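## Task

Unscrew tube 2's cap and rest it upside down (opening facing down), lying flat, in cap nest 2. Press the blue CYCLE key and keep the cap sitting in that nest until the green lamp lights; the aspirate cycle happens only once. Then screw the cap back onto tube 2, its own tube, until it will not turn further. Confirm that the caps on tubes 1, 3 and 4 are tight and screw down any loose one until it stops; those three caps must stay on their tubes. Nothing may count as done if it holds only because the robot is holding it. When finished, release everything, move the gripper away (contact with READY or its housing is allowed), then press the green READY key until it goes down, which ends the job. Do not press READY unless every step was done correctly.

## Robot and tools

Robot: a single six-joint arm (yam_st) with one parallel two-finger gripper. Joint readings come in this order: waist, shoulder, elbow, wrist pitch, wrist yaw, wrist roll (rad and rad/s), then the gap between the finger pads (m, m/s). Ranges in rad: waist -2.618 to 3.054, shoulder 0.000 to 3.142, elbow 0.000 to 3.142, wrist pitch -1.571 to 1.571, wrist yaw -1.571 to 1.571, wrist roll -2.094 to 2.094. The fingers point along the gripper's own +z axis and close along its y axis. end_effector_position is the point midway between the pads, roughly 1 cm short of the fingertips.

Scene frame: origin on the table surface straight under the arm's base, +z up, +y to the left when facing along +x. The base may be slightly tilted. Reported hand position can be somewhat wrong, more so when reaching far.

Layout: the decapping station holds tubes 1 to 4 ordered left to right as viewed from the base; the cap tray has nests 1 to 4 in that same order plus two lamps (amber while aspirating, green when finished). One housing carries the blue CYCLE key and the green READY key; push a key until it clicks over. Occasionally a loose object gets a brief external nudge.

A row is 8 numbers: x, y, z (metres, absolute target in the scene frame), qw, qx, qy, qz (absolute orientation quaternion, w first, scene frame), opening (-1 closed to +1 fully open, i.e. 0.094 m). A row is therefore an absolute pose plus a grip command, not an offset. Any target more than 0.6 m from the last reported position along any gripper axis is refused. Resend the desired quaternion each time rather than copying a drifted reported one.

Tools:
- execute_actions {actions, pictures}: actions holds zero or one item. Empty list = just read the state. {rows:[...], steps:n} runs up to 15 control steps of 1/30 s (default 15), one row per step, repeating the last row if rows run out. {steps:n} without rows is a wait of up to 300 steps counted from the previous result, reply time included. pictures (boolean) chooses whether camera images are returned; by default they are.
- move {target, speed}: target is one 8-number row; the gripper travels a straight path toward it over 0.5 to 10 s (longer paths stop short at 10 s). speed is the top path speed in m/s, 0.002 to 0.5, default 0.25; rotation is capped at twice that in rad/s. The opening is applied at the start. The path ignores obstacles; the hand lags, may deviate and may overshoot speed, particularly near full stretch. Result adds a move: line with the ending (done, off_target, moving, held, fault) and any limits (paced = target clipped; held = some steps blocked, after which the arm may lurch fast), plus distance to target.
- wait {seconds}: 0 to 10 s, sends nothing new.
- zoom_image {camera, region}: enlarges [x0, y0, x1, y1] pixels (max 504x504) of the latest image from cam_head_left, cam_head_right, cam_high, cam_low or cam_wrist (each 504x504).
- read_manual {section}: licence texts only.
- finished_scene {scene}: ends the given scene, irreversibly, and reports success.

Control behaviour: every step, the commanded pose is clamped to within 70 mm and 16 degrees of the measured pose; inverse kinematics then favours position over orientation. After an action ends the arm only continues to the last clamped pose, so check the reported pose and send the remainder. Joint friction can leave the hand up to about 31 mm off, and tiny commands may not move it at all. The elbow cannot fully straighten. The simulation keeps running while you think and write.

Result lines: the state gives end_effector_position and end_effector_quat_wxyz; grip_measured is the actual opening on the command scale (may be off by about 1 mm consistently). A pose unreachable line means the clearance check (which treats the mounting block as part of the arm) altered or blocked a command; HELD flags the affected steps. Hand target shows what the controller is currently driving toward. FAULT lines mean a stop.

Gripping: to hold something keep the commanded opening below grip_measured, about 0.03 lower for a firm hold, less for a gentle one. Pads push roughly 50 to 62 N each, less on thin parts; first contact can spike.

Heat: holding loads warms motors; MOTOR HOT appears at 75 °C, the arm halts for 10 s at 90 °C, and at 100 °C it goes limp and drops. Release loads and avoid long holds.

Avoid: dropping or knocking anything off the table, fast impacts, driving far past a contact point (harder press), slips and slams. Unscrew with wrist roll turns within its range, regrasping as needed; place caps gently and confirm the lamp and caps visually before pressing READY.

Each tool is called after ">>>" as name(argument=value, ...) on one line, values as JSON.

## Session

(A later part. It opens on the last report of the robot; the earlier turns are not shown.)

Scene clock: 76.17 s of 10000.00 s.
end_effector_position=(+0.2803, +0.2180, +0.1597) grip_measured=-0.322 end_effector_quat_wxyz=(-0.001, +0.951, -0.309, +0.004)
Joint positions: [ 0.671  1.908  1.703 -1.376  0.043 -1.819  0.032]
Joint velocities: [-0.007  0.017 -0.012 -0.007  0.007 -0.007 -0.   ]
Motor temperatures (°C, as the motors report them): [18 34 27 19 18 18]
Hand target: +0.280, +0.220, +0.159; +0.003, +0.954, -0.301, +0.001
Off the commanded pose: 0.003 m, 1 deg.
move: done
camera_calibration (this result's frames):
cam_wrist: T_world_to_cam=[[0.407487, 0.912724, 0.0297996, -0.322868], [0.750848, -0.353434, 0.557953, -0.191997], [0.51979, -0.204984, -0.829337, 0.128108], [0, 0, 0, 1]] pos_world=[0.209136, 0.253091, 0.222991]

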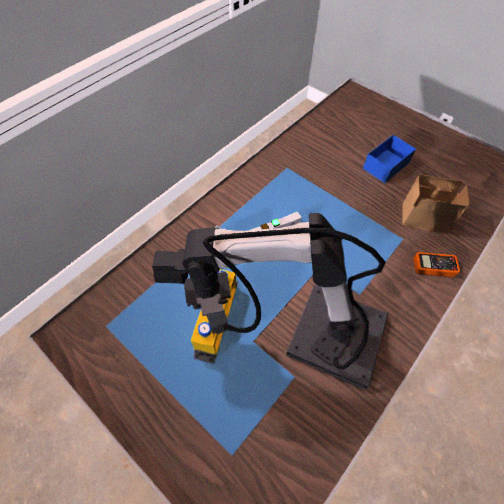

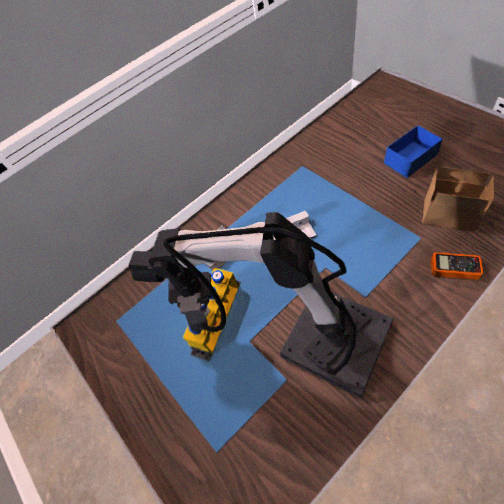

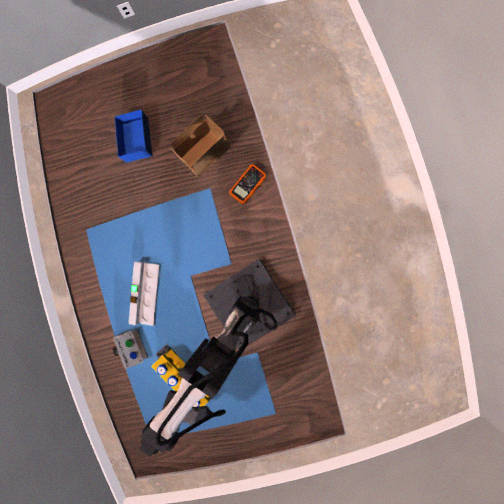

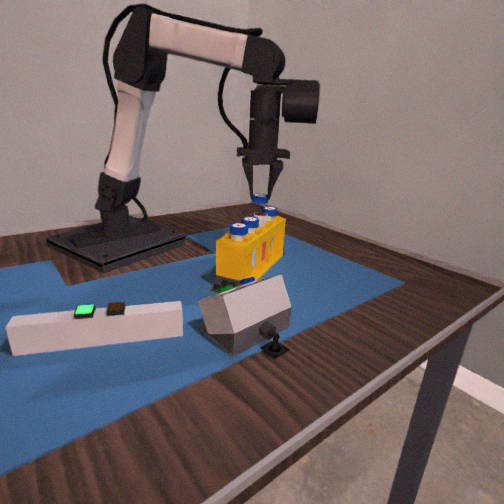

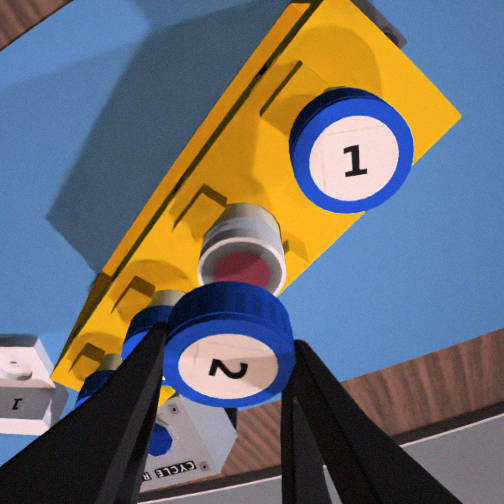

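>>> move(target=[0.2855,0.2185,0.131,0,-0.9537,0.3007,0,-0.36], speed=0.06)

Scene clock: 77.67 s of 10000.00 s.
end_effector_position=(+0.2842, +0.2192, +0.1391) grip_measured=-0.322 end_effector_quat_wxyz=(-0.004, +0.953, -0.303, +0.006)
Joint positions: [ 0.664  1.915  1.631 -1.289  0.043 -1.838  0.032]
Joint velocities: [ 0.002 -0.007  0.002 -0.037  0.022 -0.007  0.001]
Motor temperatures (°C, as the motors report them): [18 34 27 19 18 18]
Hand target: +0.285, +0.218, +0.131; -0.000, +0.954, -0.301, +0.000
Off the commanded pose: 0.008 m, 1 deg.
move: done
camera_calibration (this result's frames):
cam_wrist: T_world_to_cam=[[0.395684, 0.917684, 0.0359208, -0.323529], [0.752296, -0.346311, 0.560464, -0.185339], [0.526768, -0.194744, -0.8274, 0.104763], [0, 0, 0, 1]] pos_world=[0.212259, 0.253114, 0.202178]

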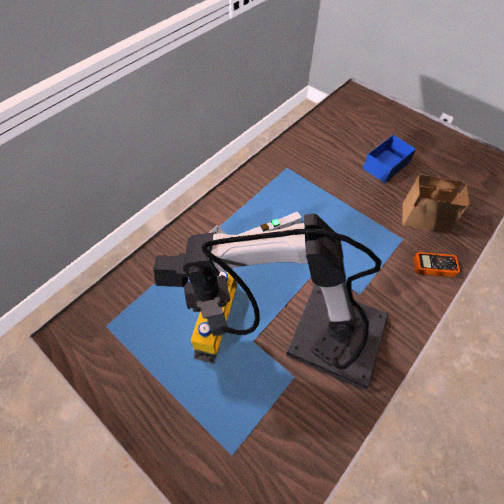

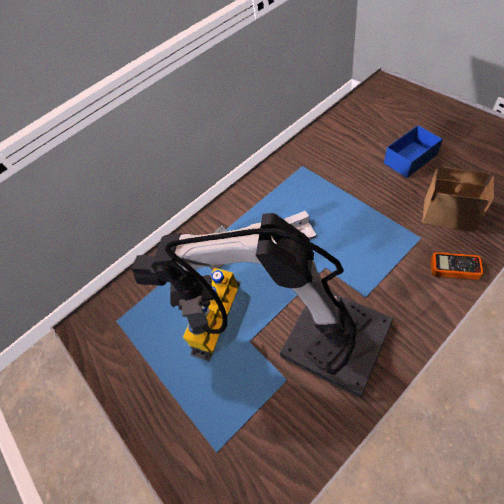

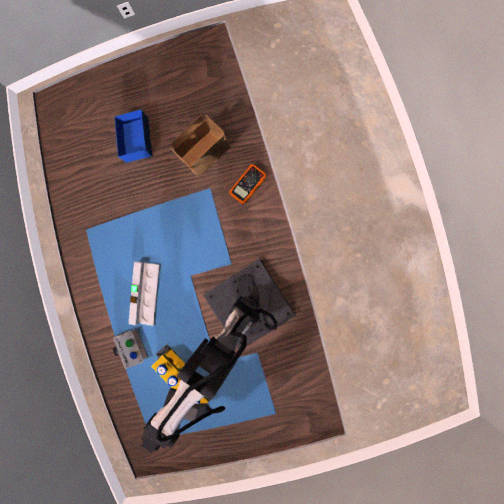

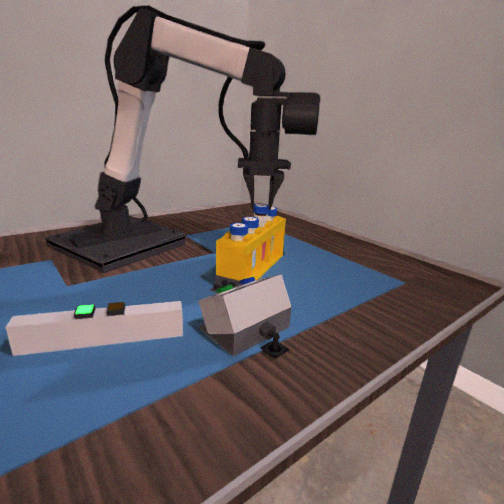

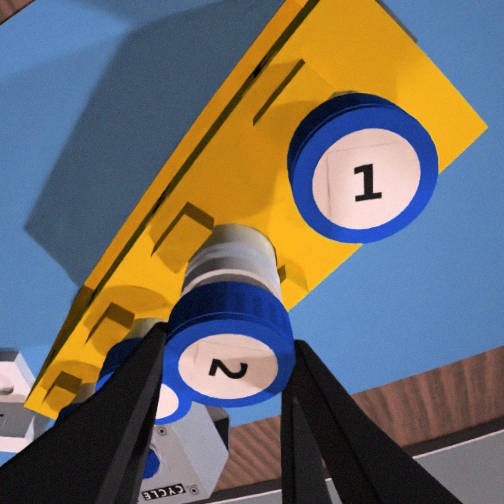

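>>> move(target=[0.2845,0.219,0.114,0,-0.9537,0.3007,0,-0.36], speed=0.03)

Scene clock: 79.17 s of 10000.00 s.
end_effector_position=(+0.2836, +0.2191, +0.1311) grip_measured=-0.322 end_effector_quat_wxyz=(-0.005, +0.953, -0.302, +0.006)
Joint positions: [ 0.664  1.912  1.595 -1.254  0.042 -1.839  0.032]
Joint velocities: [ 0.007 -0.012 -0.022  0.037  0.066  0.022 -0.   ]
Motor temperatures (°C, as the motors report them): [18 33 27 19 18 18]
Hand target: +0.283, +0.218, +0.114; +0.000, +0.954, -0.301, -0.000
Off the commanded pose: 0.017 m, 1 deg.
move: off_target
camera_calibration (this result's frames):
cam_wrist: T_world_to_cam=[[0.395353, 0.917724, 0.0384625, -0.323148], [0.751375, -0.347209, 0.561143, -0.180032], [0.528329, -0.19295, -0.826825, 0.0976035], [0, 0, 0, 1]] pos_world=[0.211462, 0.252885, 0.194154]

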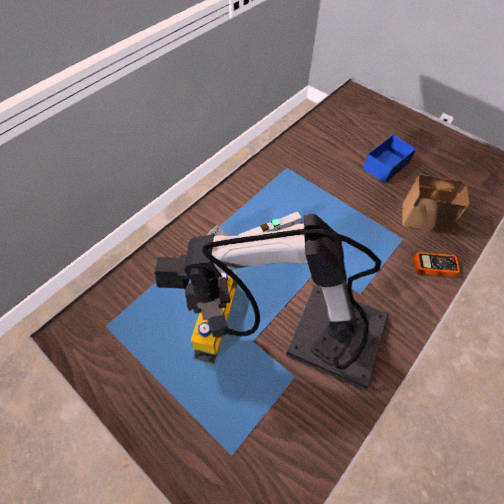

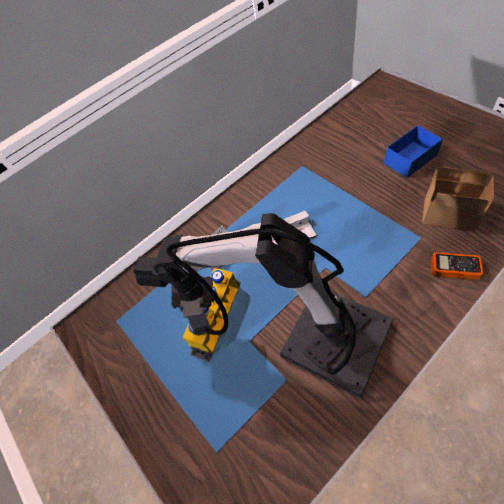

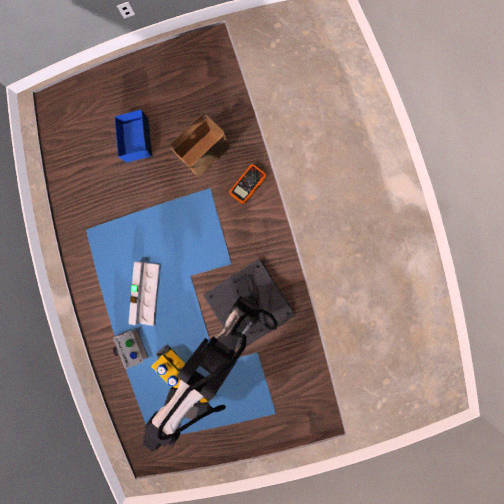

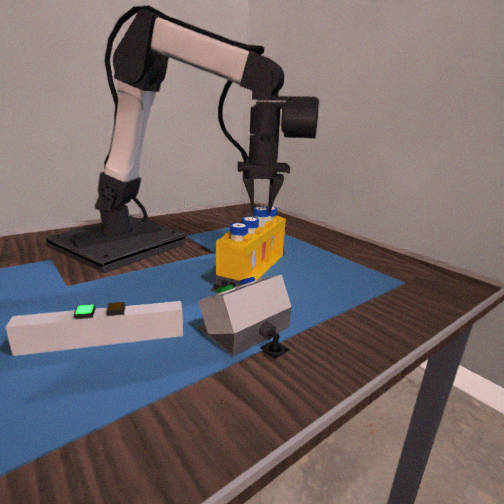

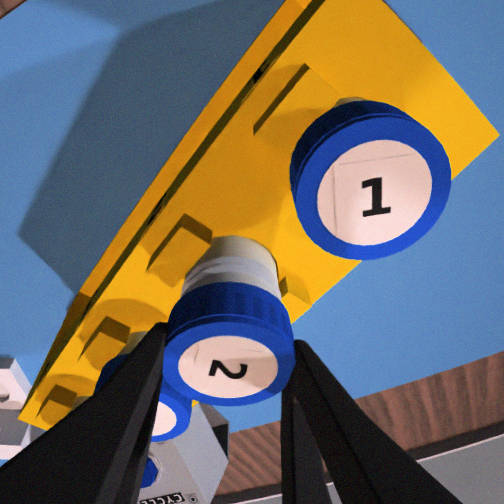

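>>> execute_actions(actions=[{"rows":[[0.2815,0.2225,0.139,0,-0.9537,0.3007,0,-0.36]],"steps":15}], pictures=false)

Scene clock: 80.63 s of 10000.00 s.
end_effector_position=(+0.2835, +0.2193, +0.1388) grip_measured=-0.322 end_effector_quat_wxyz=(-0.003, +0.953, -0.302, +0.005)
Joint positions: [ 0.666  1.916  1.63  -1.291  0.042 -1.839  0.032]
Joint velocities: [-0.022 -0.007 -0.007 -0.081  0.007 -0.022  0.001]
Motor temperatures (°C, as the motors report them): [18 33 27 19 18 18]
Hand target: +0.282, +0.223, +0.139; -0.000, +0.954, -0.301, +0.000
Off the commanded pose: 0.004 m, 1 deg.
Steps of this call (steps 1 to 29: nothing new was sent; steps 30 to 44: all 15 steps of this action). Readings (end_effector_position):
30: (+0.2839, +0.2194, +0.1333)
31: (+0.2846, +0.2200, +0.1347)
33: (+0.2857, +0.2210, +0.1375)
37: (+0.2849, +0.2205, +0.1388)
44: the state above

>>> execute_actions(actions=[{"rows":[[0.2812,0.2242,0.139,0,-0.9537,0.3007,0,-0.36]],"steps":12}], pictures=false)

>>> move(target=[0.283,0.2215,0.115,0,-0.9537,0.3007,0,-0.36], speed=0.03)

Scene clock: 81.63 s of 10000.00 s.
end_effector_position=(+0.2821, +0.2201, +0.1388) grip_measured=-0.322 end_effector_quat_wxyz=(-0.002, +0.954, -0.300, +0.004)
Joint positions: [ 0.67   1.916  1.63  -1.293  0.042 -1.839  0.032]
Joint velocities: [ 0.007  0.007 -0.002 -0.022  0.007 -0.022  0.001]
Motor temperatures (°C, as the motors report them): [18 33 27 19 18 18]
Hand target: +0.281, +0.224, +0.139; -0.000, +0.954, -0.301, +0.000
Off the commanded pose: 0.004 m, 1 deg.
Steps of this call (steps 1 to 18: nothing new was sent; steps 19 to 30: all 12 steps of this action). Readings (end_effector_position):
19: (+0.2832, +0.2190, +0.1388)
20: (+0.2830, +0.2193, +0.1388)
22: (+0.2825, +0.2197, +0.1388)
26: (+0.2821, +0.2201, +0.1388)
30: the state above

Scene clock: 82.90 s of 10000.00 s.
end_effector_position=(+0.2822, +0.2206, +0.1250) grip_measured=-0.322 end_effector_quat_wxyz=(-0.004, +0.954, -0.300, +0.006)
Joint positions: [ 0.67   1.916  1.575 -1.233  0.043 -1.839  0.032]
Joint velocities: [ 0.007  0.022 -0.017  0.051 -0.007  0.037 -0.001]
Motor temperatures (°C, as the motors report them): [18 33 27 19 18 18]
Hand target: +0.282, +0.221, +0.115; +0.000, +0.954, -0.301, +0.000
Off the commanded pose: 0.010 m, 1 deg.
move: done
camera_calibration (this result's frames):
cam_wrist: T_world_to_cam=[[0.390419, 0.919938, 0.0358807, -0.322525], [0.754008, -0.341876, 0.560885, -0.176952], [0.528246, -0.191926, -0.827116, 0.0933912], [0, 0, 0, 1]] pos_world=[0.210009, 0.254132, 0.188067]

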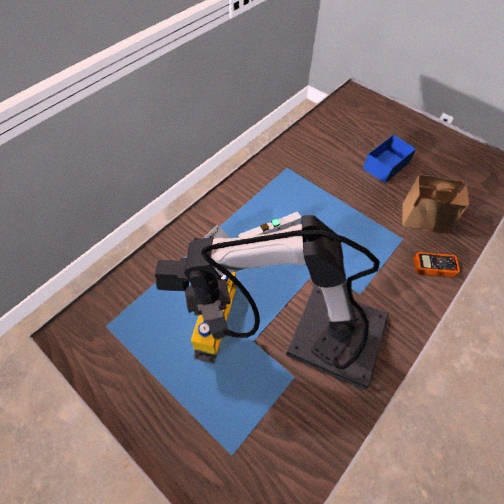

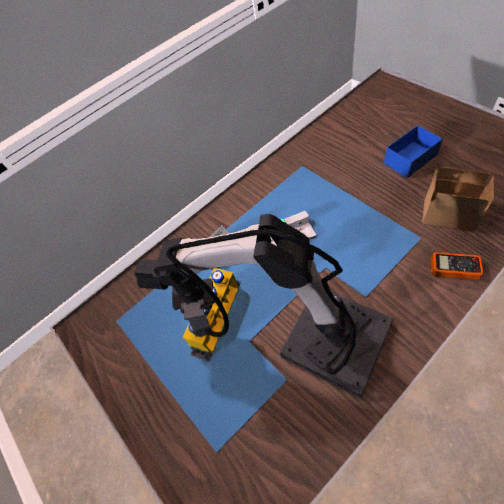

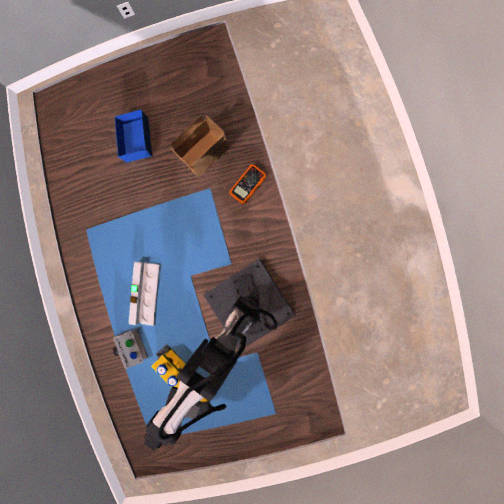

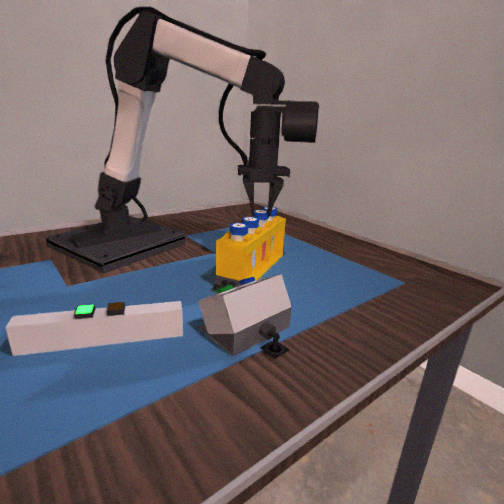

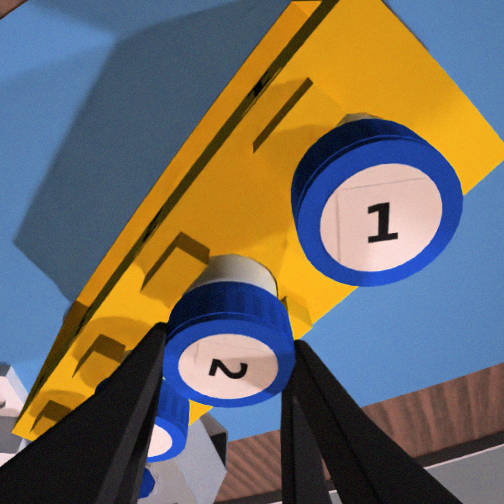

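>>> move(target=[0.2823,0.2203,0.115,0,-0.3256,0.9455,0,-0.36], speed=0.5)

>>> move(target=[0.2823,0.2203,0.114,0,0.6018,0.7986,0,-0.36], speed=0.5)

>>> execute_actions(actions=[{"rows":[[0.2823,0.2203,0.112,0,0.6018,0.7986,0,-0.13]],"steps":8}], pictures=false)

>>> move(target=[0.2823,0.2203,0.109,0,-0.3256,0.9455,0,-0.13], speed=0.5)

>>> move(target=[0.2823,0.2203,0.109,0,-0.9659,0.2588,0,-0.13], speed=0.5)

Scene clock: 87.23 s of 10000.00 s.
end_effector_position=(+0.2818, +0.2199, +0.1241) grip_measured=-0.322 end_effector_quat_wxyz=(+0.006, -0.334, +0.943, -0.002)
Joint positions: [ 0.67   1.916  1.572 -1.233  0.045  0.013  0.032]
Joint velocities: [-0.002  0.017  0.002 -0.022 -0.037  0.007  0.   ]
Motor temperatures (°C, as the motors report them): [18 33 27 19 18 18]
Hand target: +0.282, +0.220, +0.115; -0.000, -0.326, +0.946, +0.000
Off the commanded pose: 0.009 m, 1 deg.
move: done
camera_calibration (this result's frames):
cam_wrist: T_world_to_cam=[[0.775079, -0.630806, 0.0365596, -0.0891219], [-0.544761, -0.637798, 0.544472, 0.256717], [-0.320139, -0.441925, -0.837982, 0.388046], [0, 0, 0, 1]] pos_world=[0.333154, 0.279002, 0.188658]

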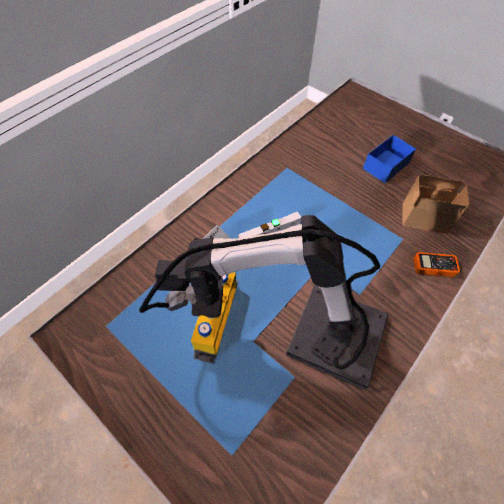

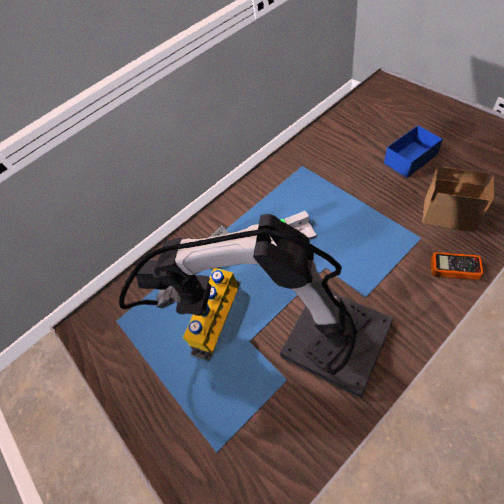

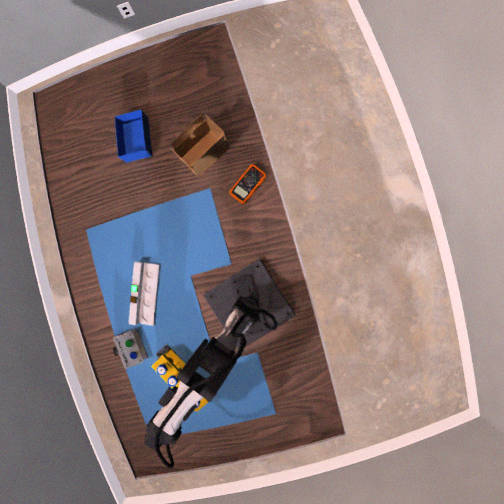

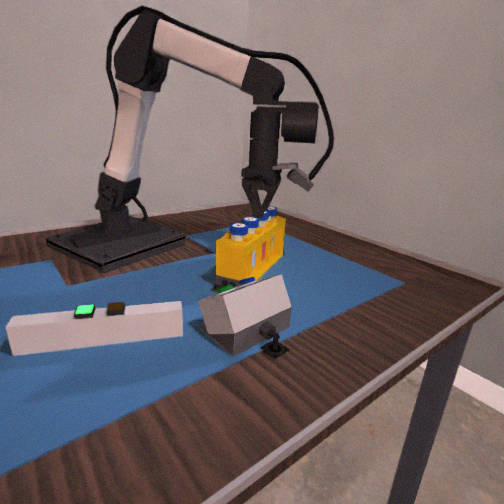

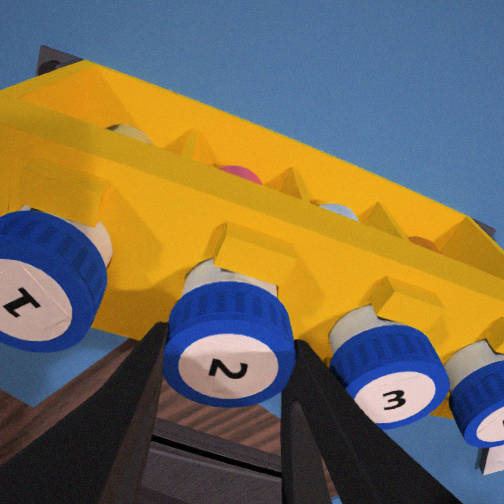

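Scene clock: 89.97 s of 10000.00 s.
end_effector_position=(+0.2819, +0.2208, +0.1232) grip_measured=-0.323 end_effector_quat_wxyz=(+0.003, +0.589, +0.808, +0.005)
Joint positions: [ 0.67   1.918  1.572 -1.23   0.041  1.952  0.032]
Joint velocities: [-0.007 -0.027 -0.007 -0.051 -0.051  0.007  0.001]
Motor temperatures (°C, as the motors report them): [18 33 27 19 18 18]
Hand target: +0.282, +0.220, +0.114; +0.000, +0.602, +0.799, -0.000
Off the commanded pose: 0.009 m, 2 deg.
move: done
camera_calibration (this result's frames):
cam_wrist: T_world_to_cam=[[-0.867888, -0.496506, 0.0159075, 0.347422], [-0.407103, 0.729233, 0.549988, -0.0835009], [-0.284673, 0.470852, -0.835021, 0.175807], [0, 0, 0, 1]] pos_world=[0.317577, 0.150609, 0.187201]

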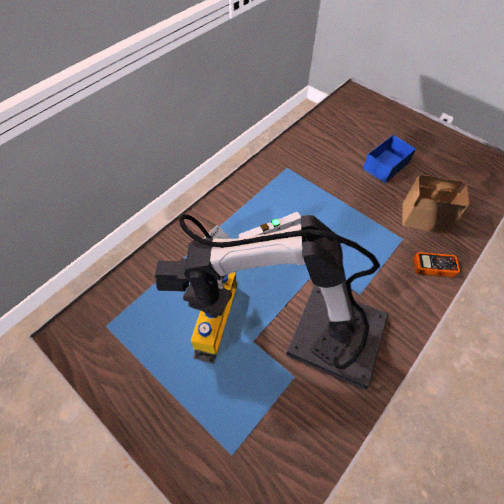

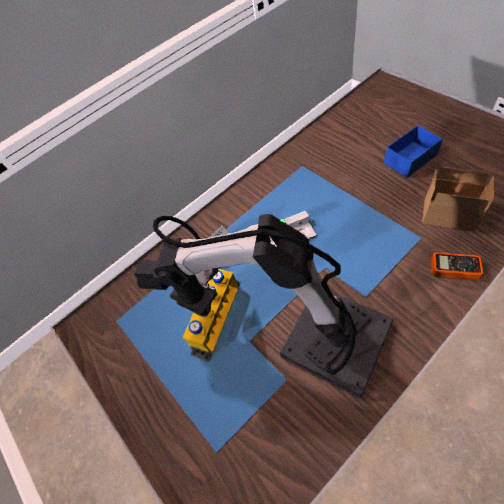

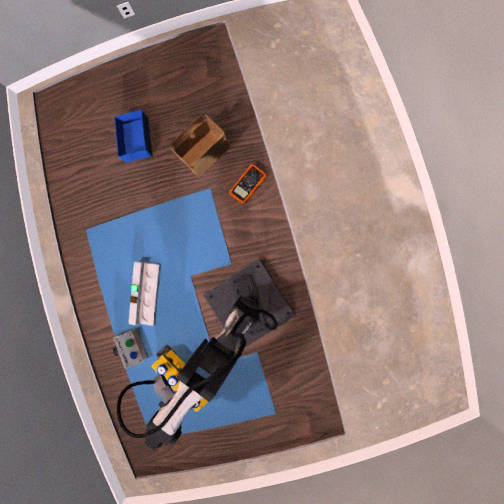

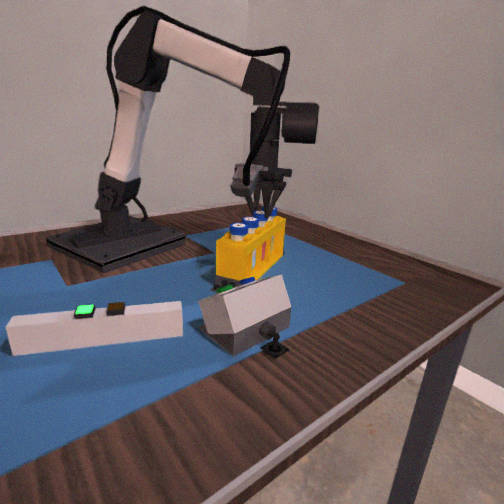

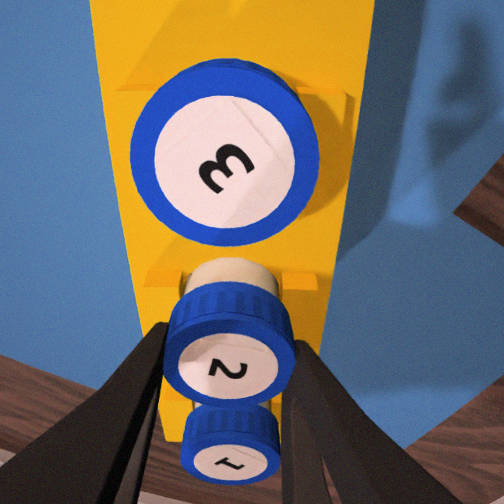

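Scene clock: 90.23 s of 10000.00 s.
end_effector_position=(+0.2814, +0.2206, +0.1201) grip_measured=-0.132 end_effector_quat_wxyz=(+0.003, +0.595, +0.804, +0.004)
Joint positions: [ 0.67   1.918  1.559 -1.218  0.041  1.967  0.041]
Joint velocities: [ 0.002  0.017 -0.002 -0.007 -0.051 -0.007  0.   ]
Motor temperatures (°C, as the motors report them): [18 33 27 19 18 18]
Hand target: +0.282, +0.220, +0.112; -0.000, +0.602, +0.799, -0.000
Off the commanded pose: 0.008 m, 1 deg.
Steps of this call (steps 1 to 8: all 8 steps of this action). Readings (end_effector_position):
1: (+0.2818, +0.2208, +0.1227)
2: (+0.2818, +0.2208, +0.1221)
4: (+0.2813, +0.2205, +0.1207)
8: the state above

Scene clock: 93.17 s of 10000.00 s.
end_effector_position=(+0.2818, +0.2211, +0.1177) grip_measured=-0.132 end_effector_quat_wxyz=(+0.007, -0.322, +0.947, +0.000)
Joint positions: [ 0.67   1.918  1.55  -1.205  0.041  0.039  0.041]
Joint velocities: [-0.012 -0.022 -0.007  0.051  0.066  0.022  0.001]
Motor temperatures (°C, as the motors report them): [18 33 27 19 18 18]
Hand target: +0.282, +0.220, +0.109; -0.000, -0.325, +0.946, +0.000
Off the commanded pose: 0.009 m, 1 deg.
move: done
camera_calibration (this result's frames):
cam_wrist: T_world_to_cam=[[0.758912, -0.650351, 0.0330971, -0.0788847], [-0.560631, -0.626669, 0.541275, 0.26335], [-0.331278, -0.429335, -0.840194, 0.383887], [0, 0, 0, 1]] pos_world=[0.334682, 0.278547, 0.182606]

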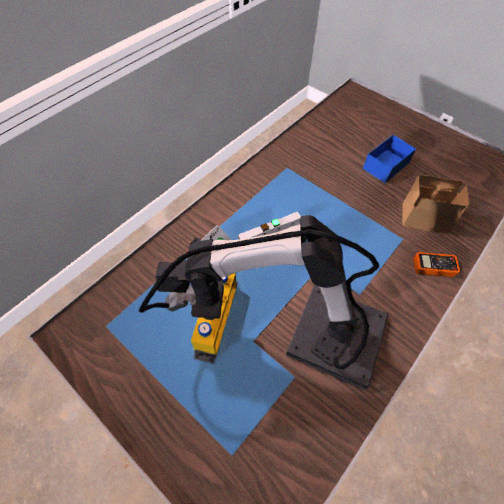

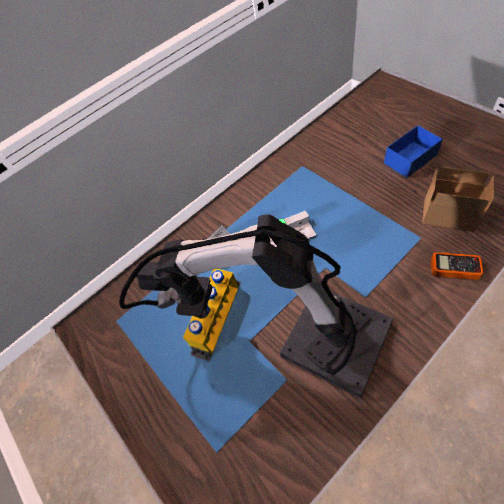

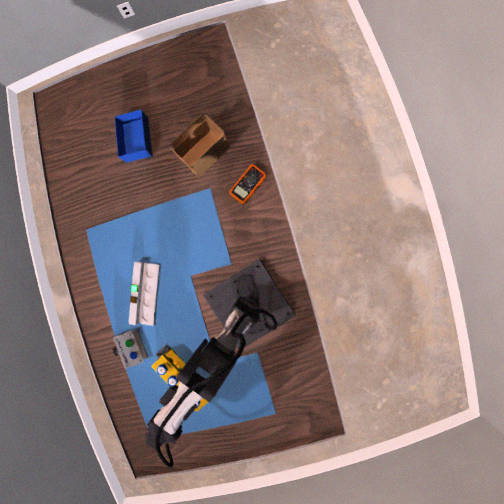

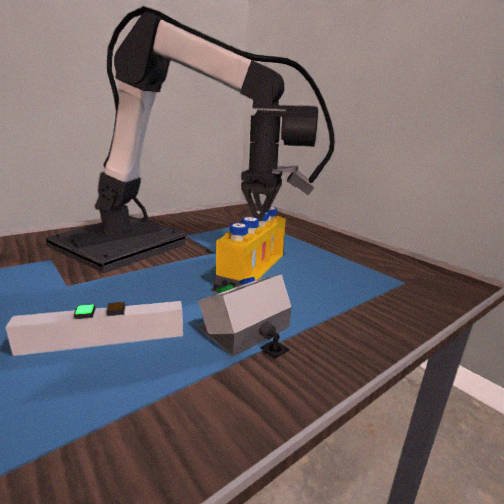

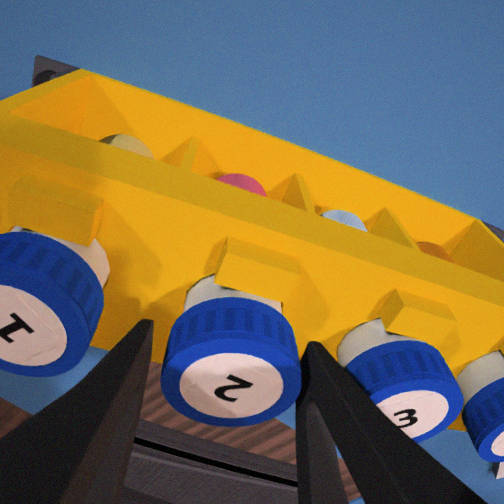

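Scene clock: 95.87 s of 10000.00 s.
end_effector_position=(+0.2823, +0.2215, +0.1177) grip_measured=-0.132 end_effector_quat_wxyz=(-0.005, +0.965, -0.263, +0.006)
Joint positions: [ 0.67   1.918  1.55  -1.202  0.041 -1.916  0.041]
Joint velocities: [-0.017  0.007 -0.007 -0.007 -0.11  -0.037 -0.001]
Motor temperatures (°C, as the motors report them): [18 33 27 19 18 18]
Hand target: +0.282, +0.220, +0.109; +0.000, +0.966, -0.259, -0.000
Off the commanded pose: 0.009 m, 1 deg.
move: done
camera_calibration (this result's frames):
cam_wrist: T_world_to_cam=[[0.318114, 0.94728, 0.0382515, -0.309015], [0.777518, -0.283766, 0.561198, -0.192179], [0.542466, -0.148784, -0.826797, 0.073859], [0, 0, 0, 1]] pos_world=[0.207658, 0.249179, 0.180737]

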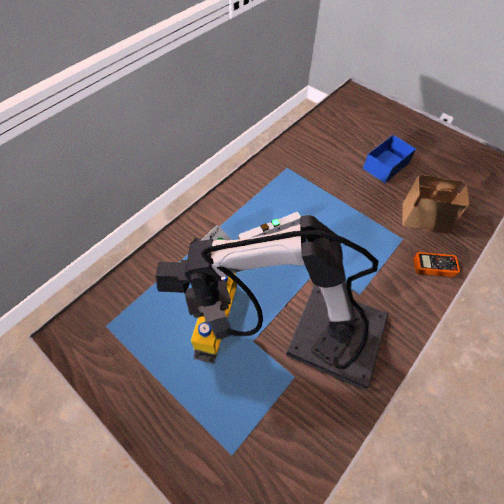

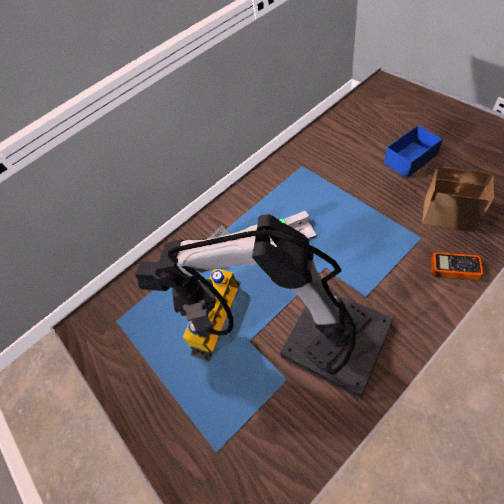

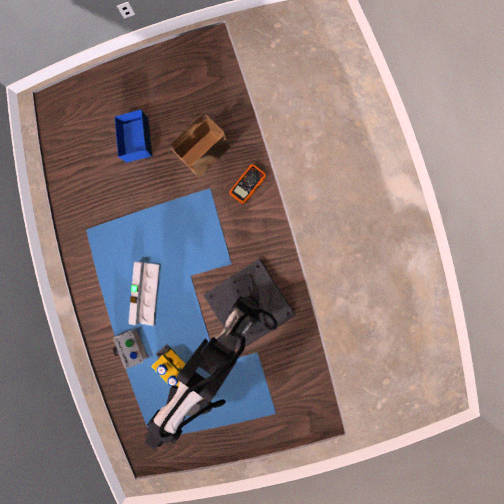

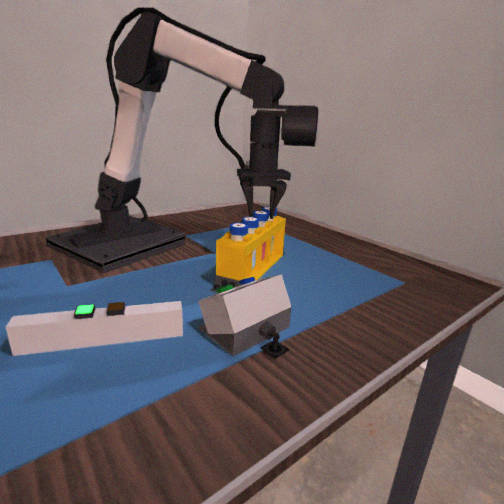

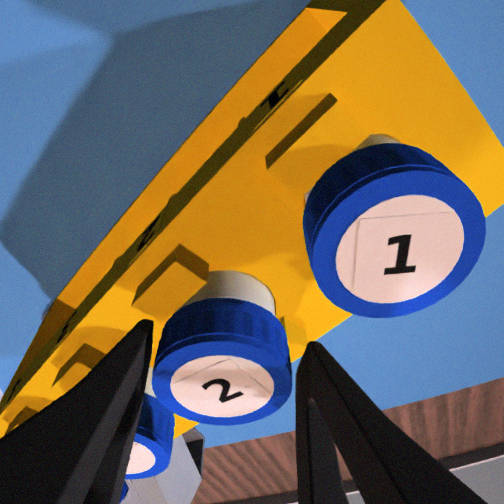

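>>> execute_actions(actions=[{"rows":[[0.2823,0.2203,0.112,0,-0.9659,0.2588,0,-0.36]],"steps":12}], pictures=false)

>>> move(target=[0.2823,0.2203,0.110,0,-0.3256,0.9455,0,-0.36], speed=0.5)

>>> move(target=[0.2823,0.2203,0.109,0,0.5,0.866,0,-0.36], speed=0.5)

Scene clock: 100.03 s of 10000.00 s.
end_effector_position=(+0.2818, +0.2205, +0.1177) grip_measured=-0.309 end_effector_quat_wxyz=(-0.003, +0.965, -0.261, +0.006)
Joint positions: [ 0.669  1.918  1.55  -1.207  0.043 -1.92   0.032]
Joint velocities: [-0.007 -0.007  0.012 -0.007  0.022  0.022  0.   ]
Motor temperatures (°C, as the motors report them): [18 33 27 19 18 18]
Hand target: +0.282, +0.220, +0.112; -0.000, +0.966, -0.259, +0.000
Off the commanded pose: 0.006 m, 1 deg.
Steps of this call (steps 1 to 113: nothing new was sent; steps 114 to 125: all 12 steps of this action). Readings (end_effector_position):
114: (+0.2822, +0.2213, +0.1177)
115: (+0.2817, +0.2204, +0.1177)
117: (+0.2818, +0.2205, +0.1177)
121: (+0.2818, +0.2205, +0.1177)
125: the state above

Scene clock: 102.97 s of 10000.00 s.
end_effector_position=(+0.2825, +0.2208, +0.1171) grip_measured=-0.309 end_effector_quat_wxyz=(+0.007, -0.335, +0.942, -0.001)
Joint positions: [ 0.669  1.92   1.55  -1.204  0.044  0.01   0.032]
Joint velocities: [-0.022  0.007 -0.002  0.022  0.022  0.081 -0.   ]
Motor temperatures (°C, as the motors report them): [18 33 27 19 18 18]
Hand target: +0.282, +0.220, +0.110; -0.000, -0.326, +0.945, -0.000
Off the commanded pose: 0.007 m, 1 deg.
move: done
camera_calibration (this result's frames):
cam_wrist: T_world_to_cam=[[0.776431, -0.629196, 0.0355926, -0.0894623], [-0.543922, -0.640537, 0.54209, 0.262137], [-0.318283, -0.440256, -0.839566, 0.382101], [0, 0, 0, 1]] pos_world=[0.33366, 0.279841, 0.181881]

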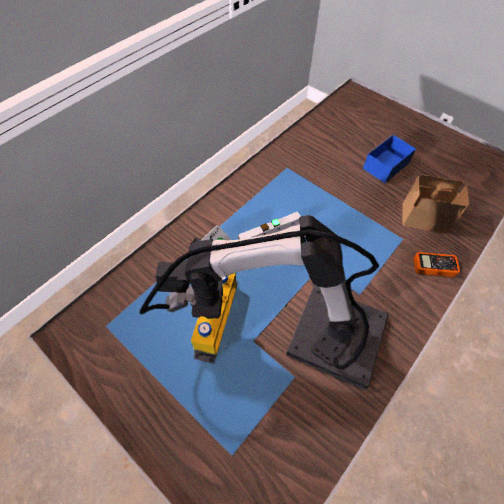

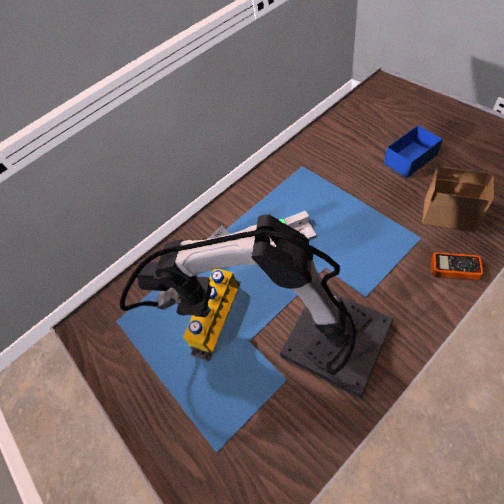

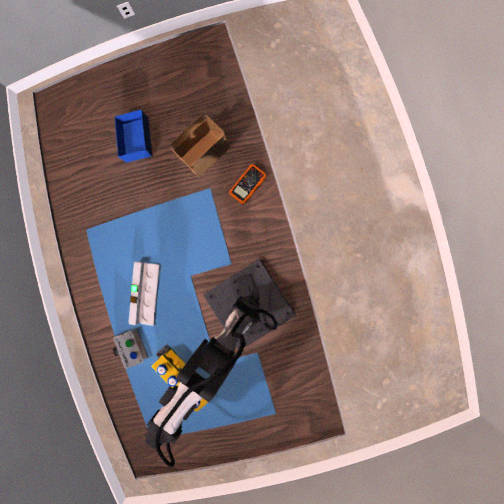

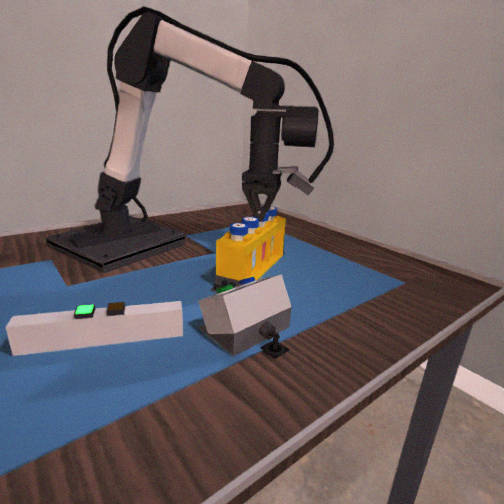

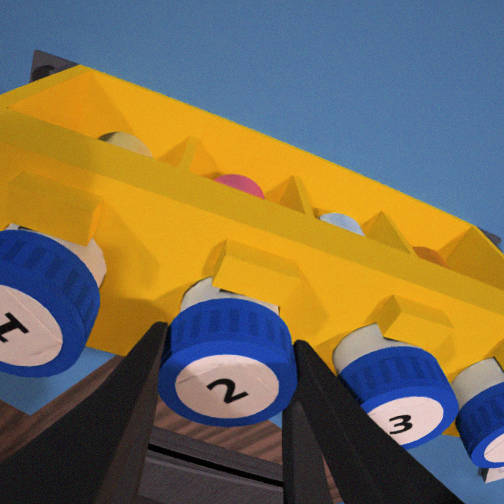

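Scene clock: 105.37 s of 10000.00 s.
end_effector_position=(+0.2823, +0.2203, +0.1161) grip_measured=-0.310 end_effector_quat_wxyz=(+0.005, +0.450, +0.893, +0.002)
Joint positions: [ 0.669  1.923  1.55  -1.205  0.045  1.627  0.032]
Joint velocities: [-0.017 -0.002 -0.002  0.022 -0.095 -0.022  0.001]
Motor temperatures (°C, as the motors report them): [18 33 27 19 18 18]
Hand target: +0.282, +0.220, +0.109; -0.001, +0.498, +0.867, -0.000
Off the commanded pose: 0.007 m, 7 deg.
move: off_target
camera_calibration (this result's frames):
cam_wrist: T_world_to_cam=[[-0.663937, -0.74753, 0.0196619, 0.344929], [-0.620111, 0.56508, 0.544193, 0.0178696], [-0.417911, 0.349117, -0.83873, 0.235184], [0, 0, 0, 1]] pos_world=[0.338378, 0.16564, 0.180749]

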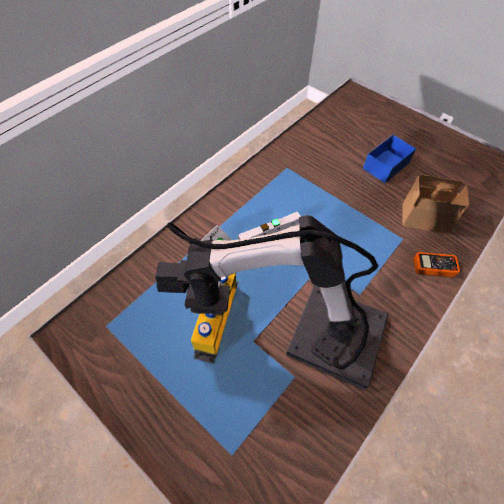

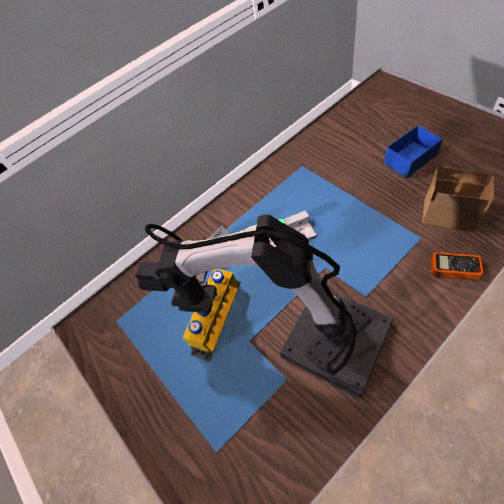

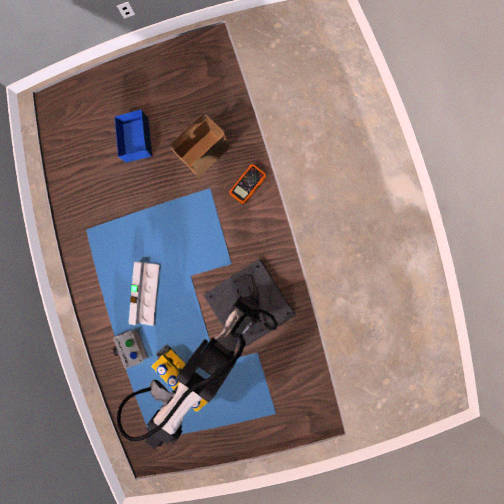

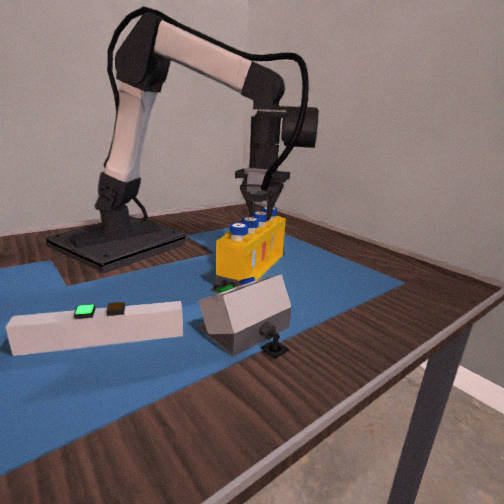

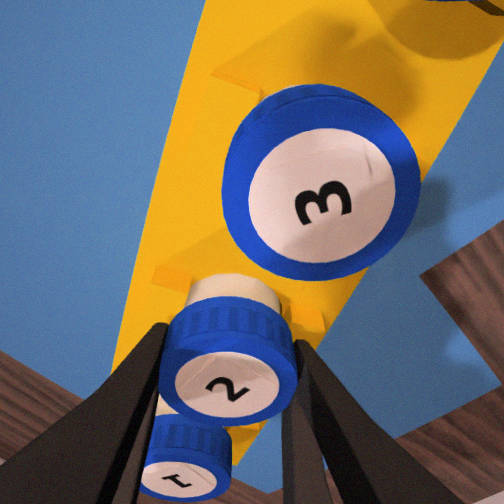

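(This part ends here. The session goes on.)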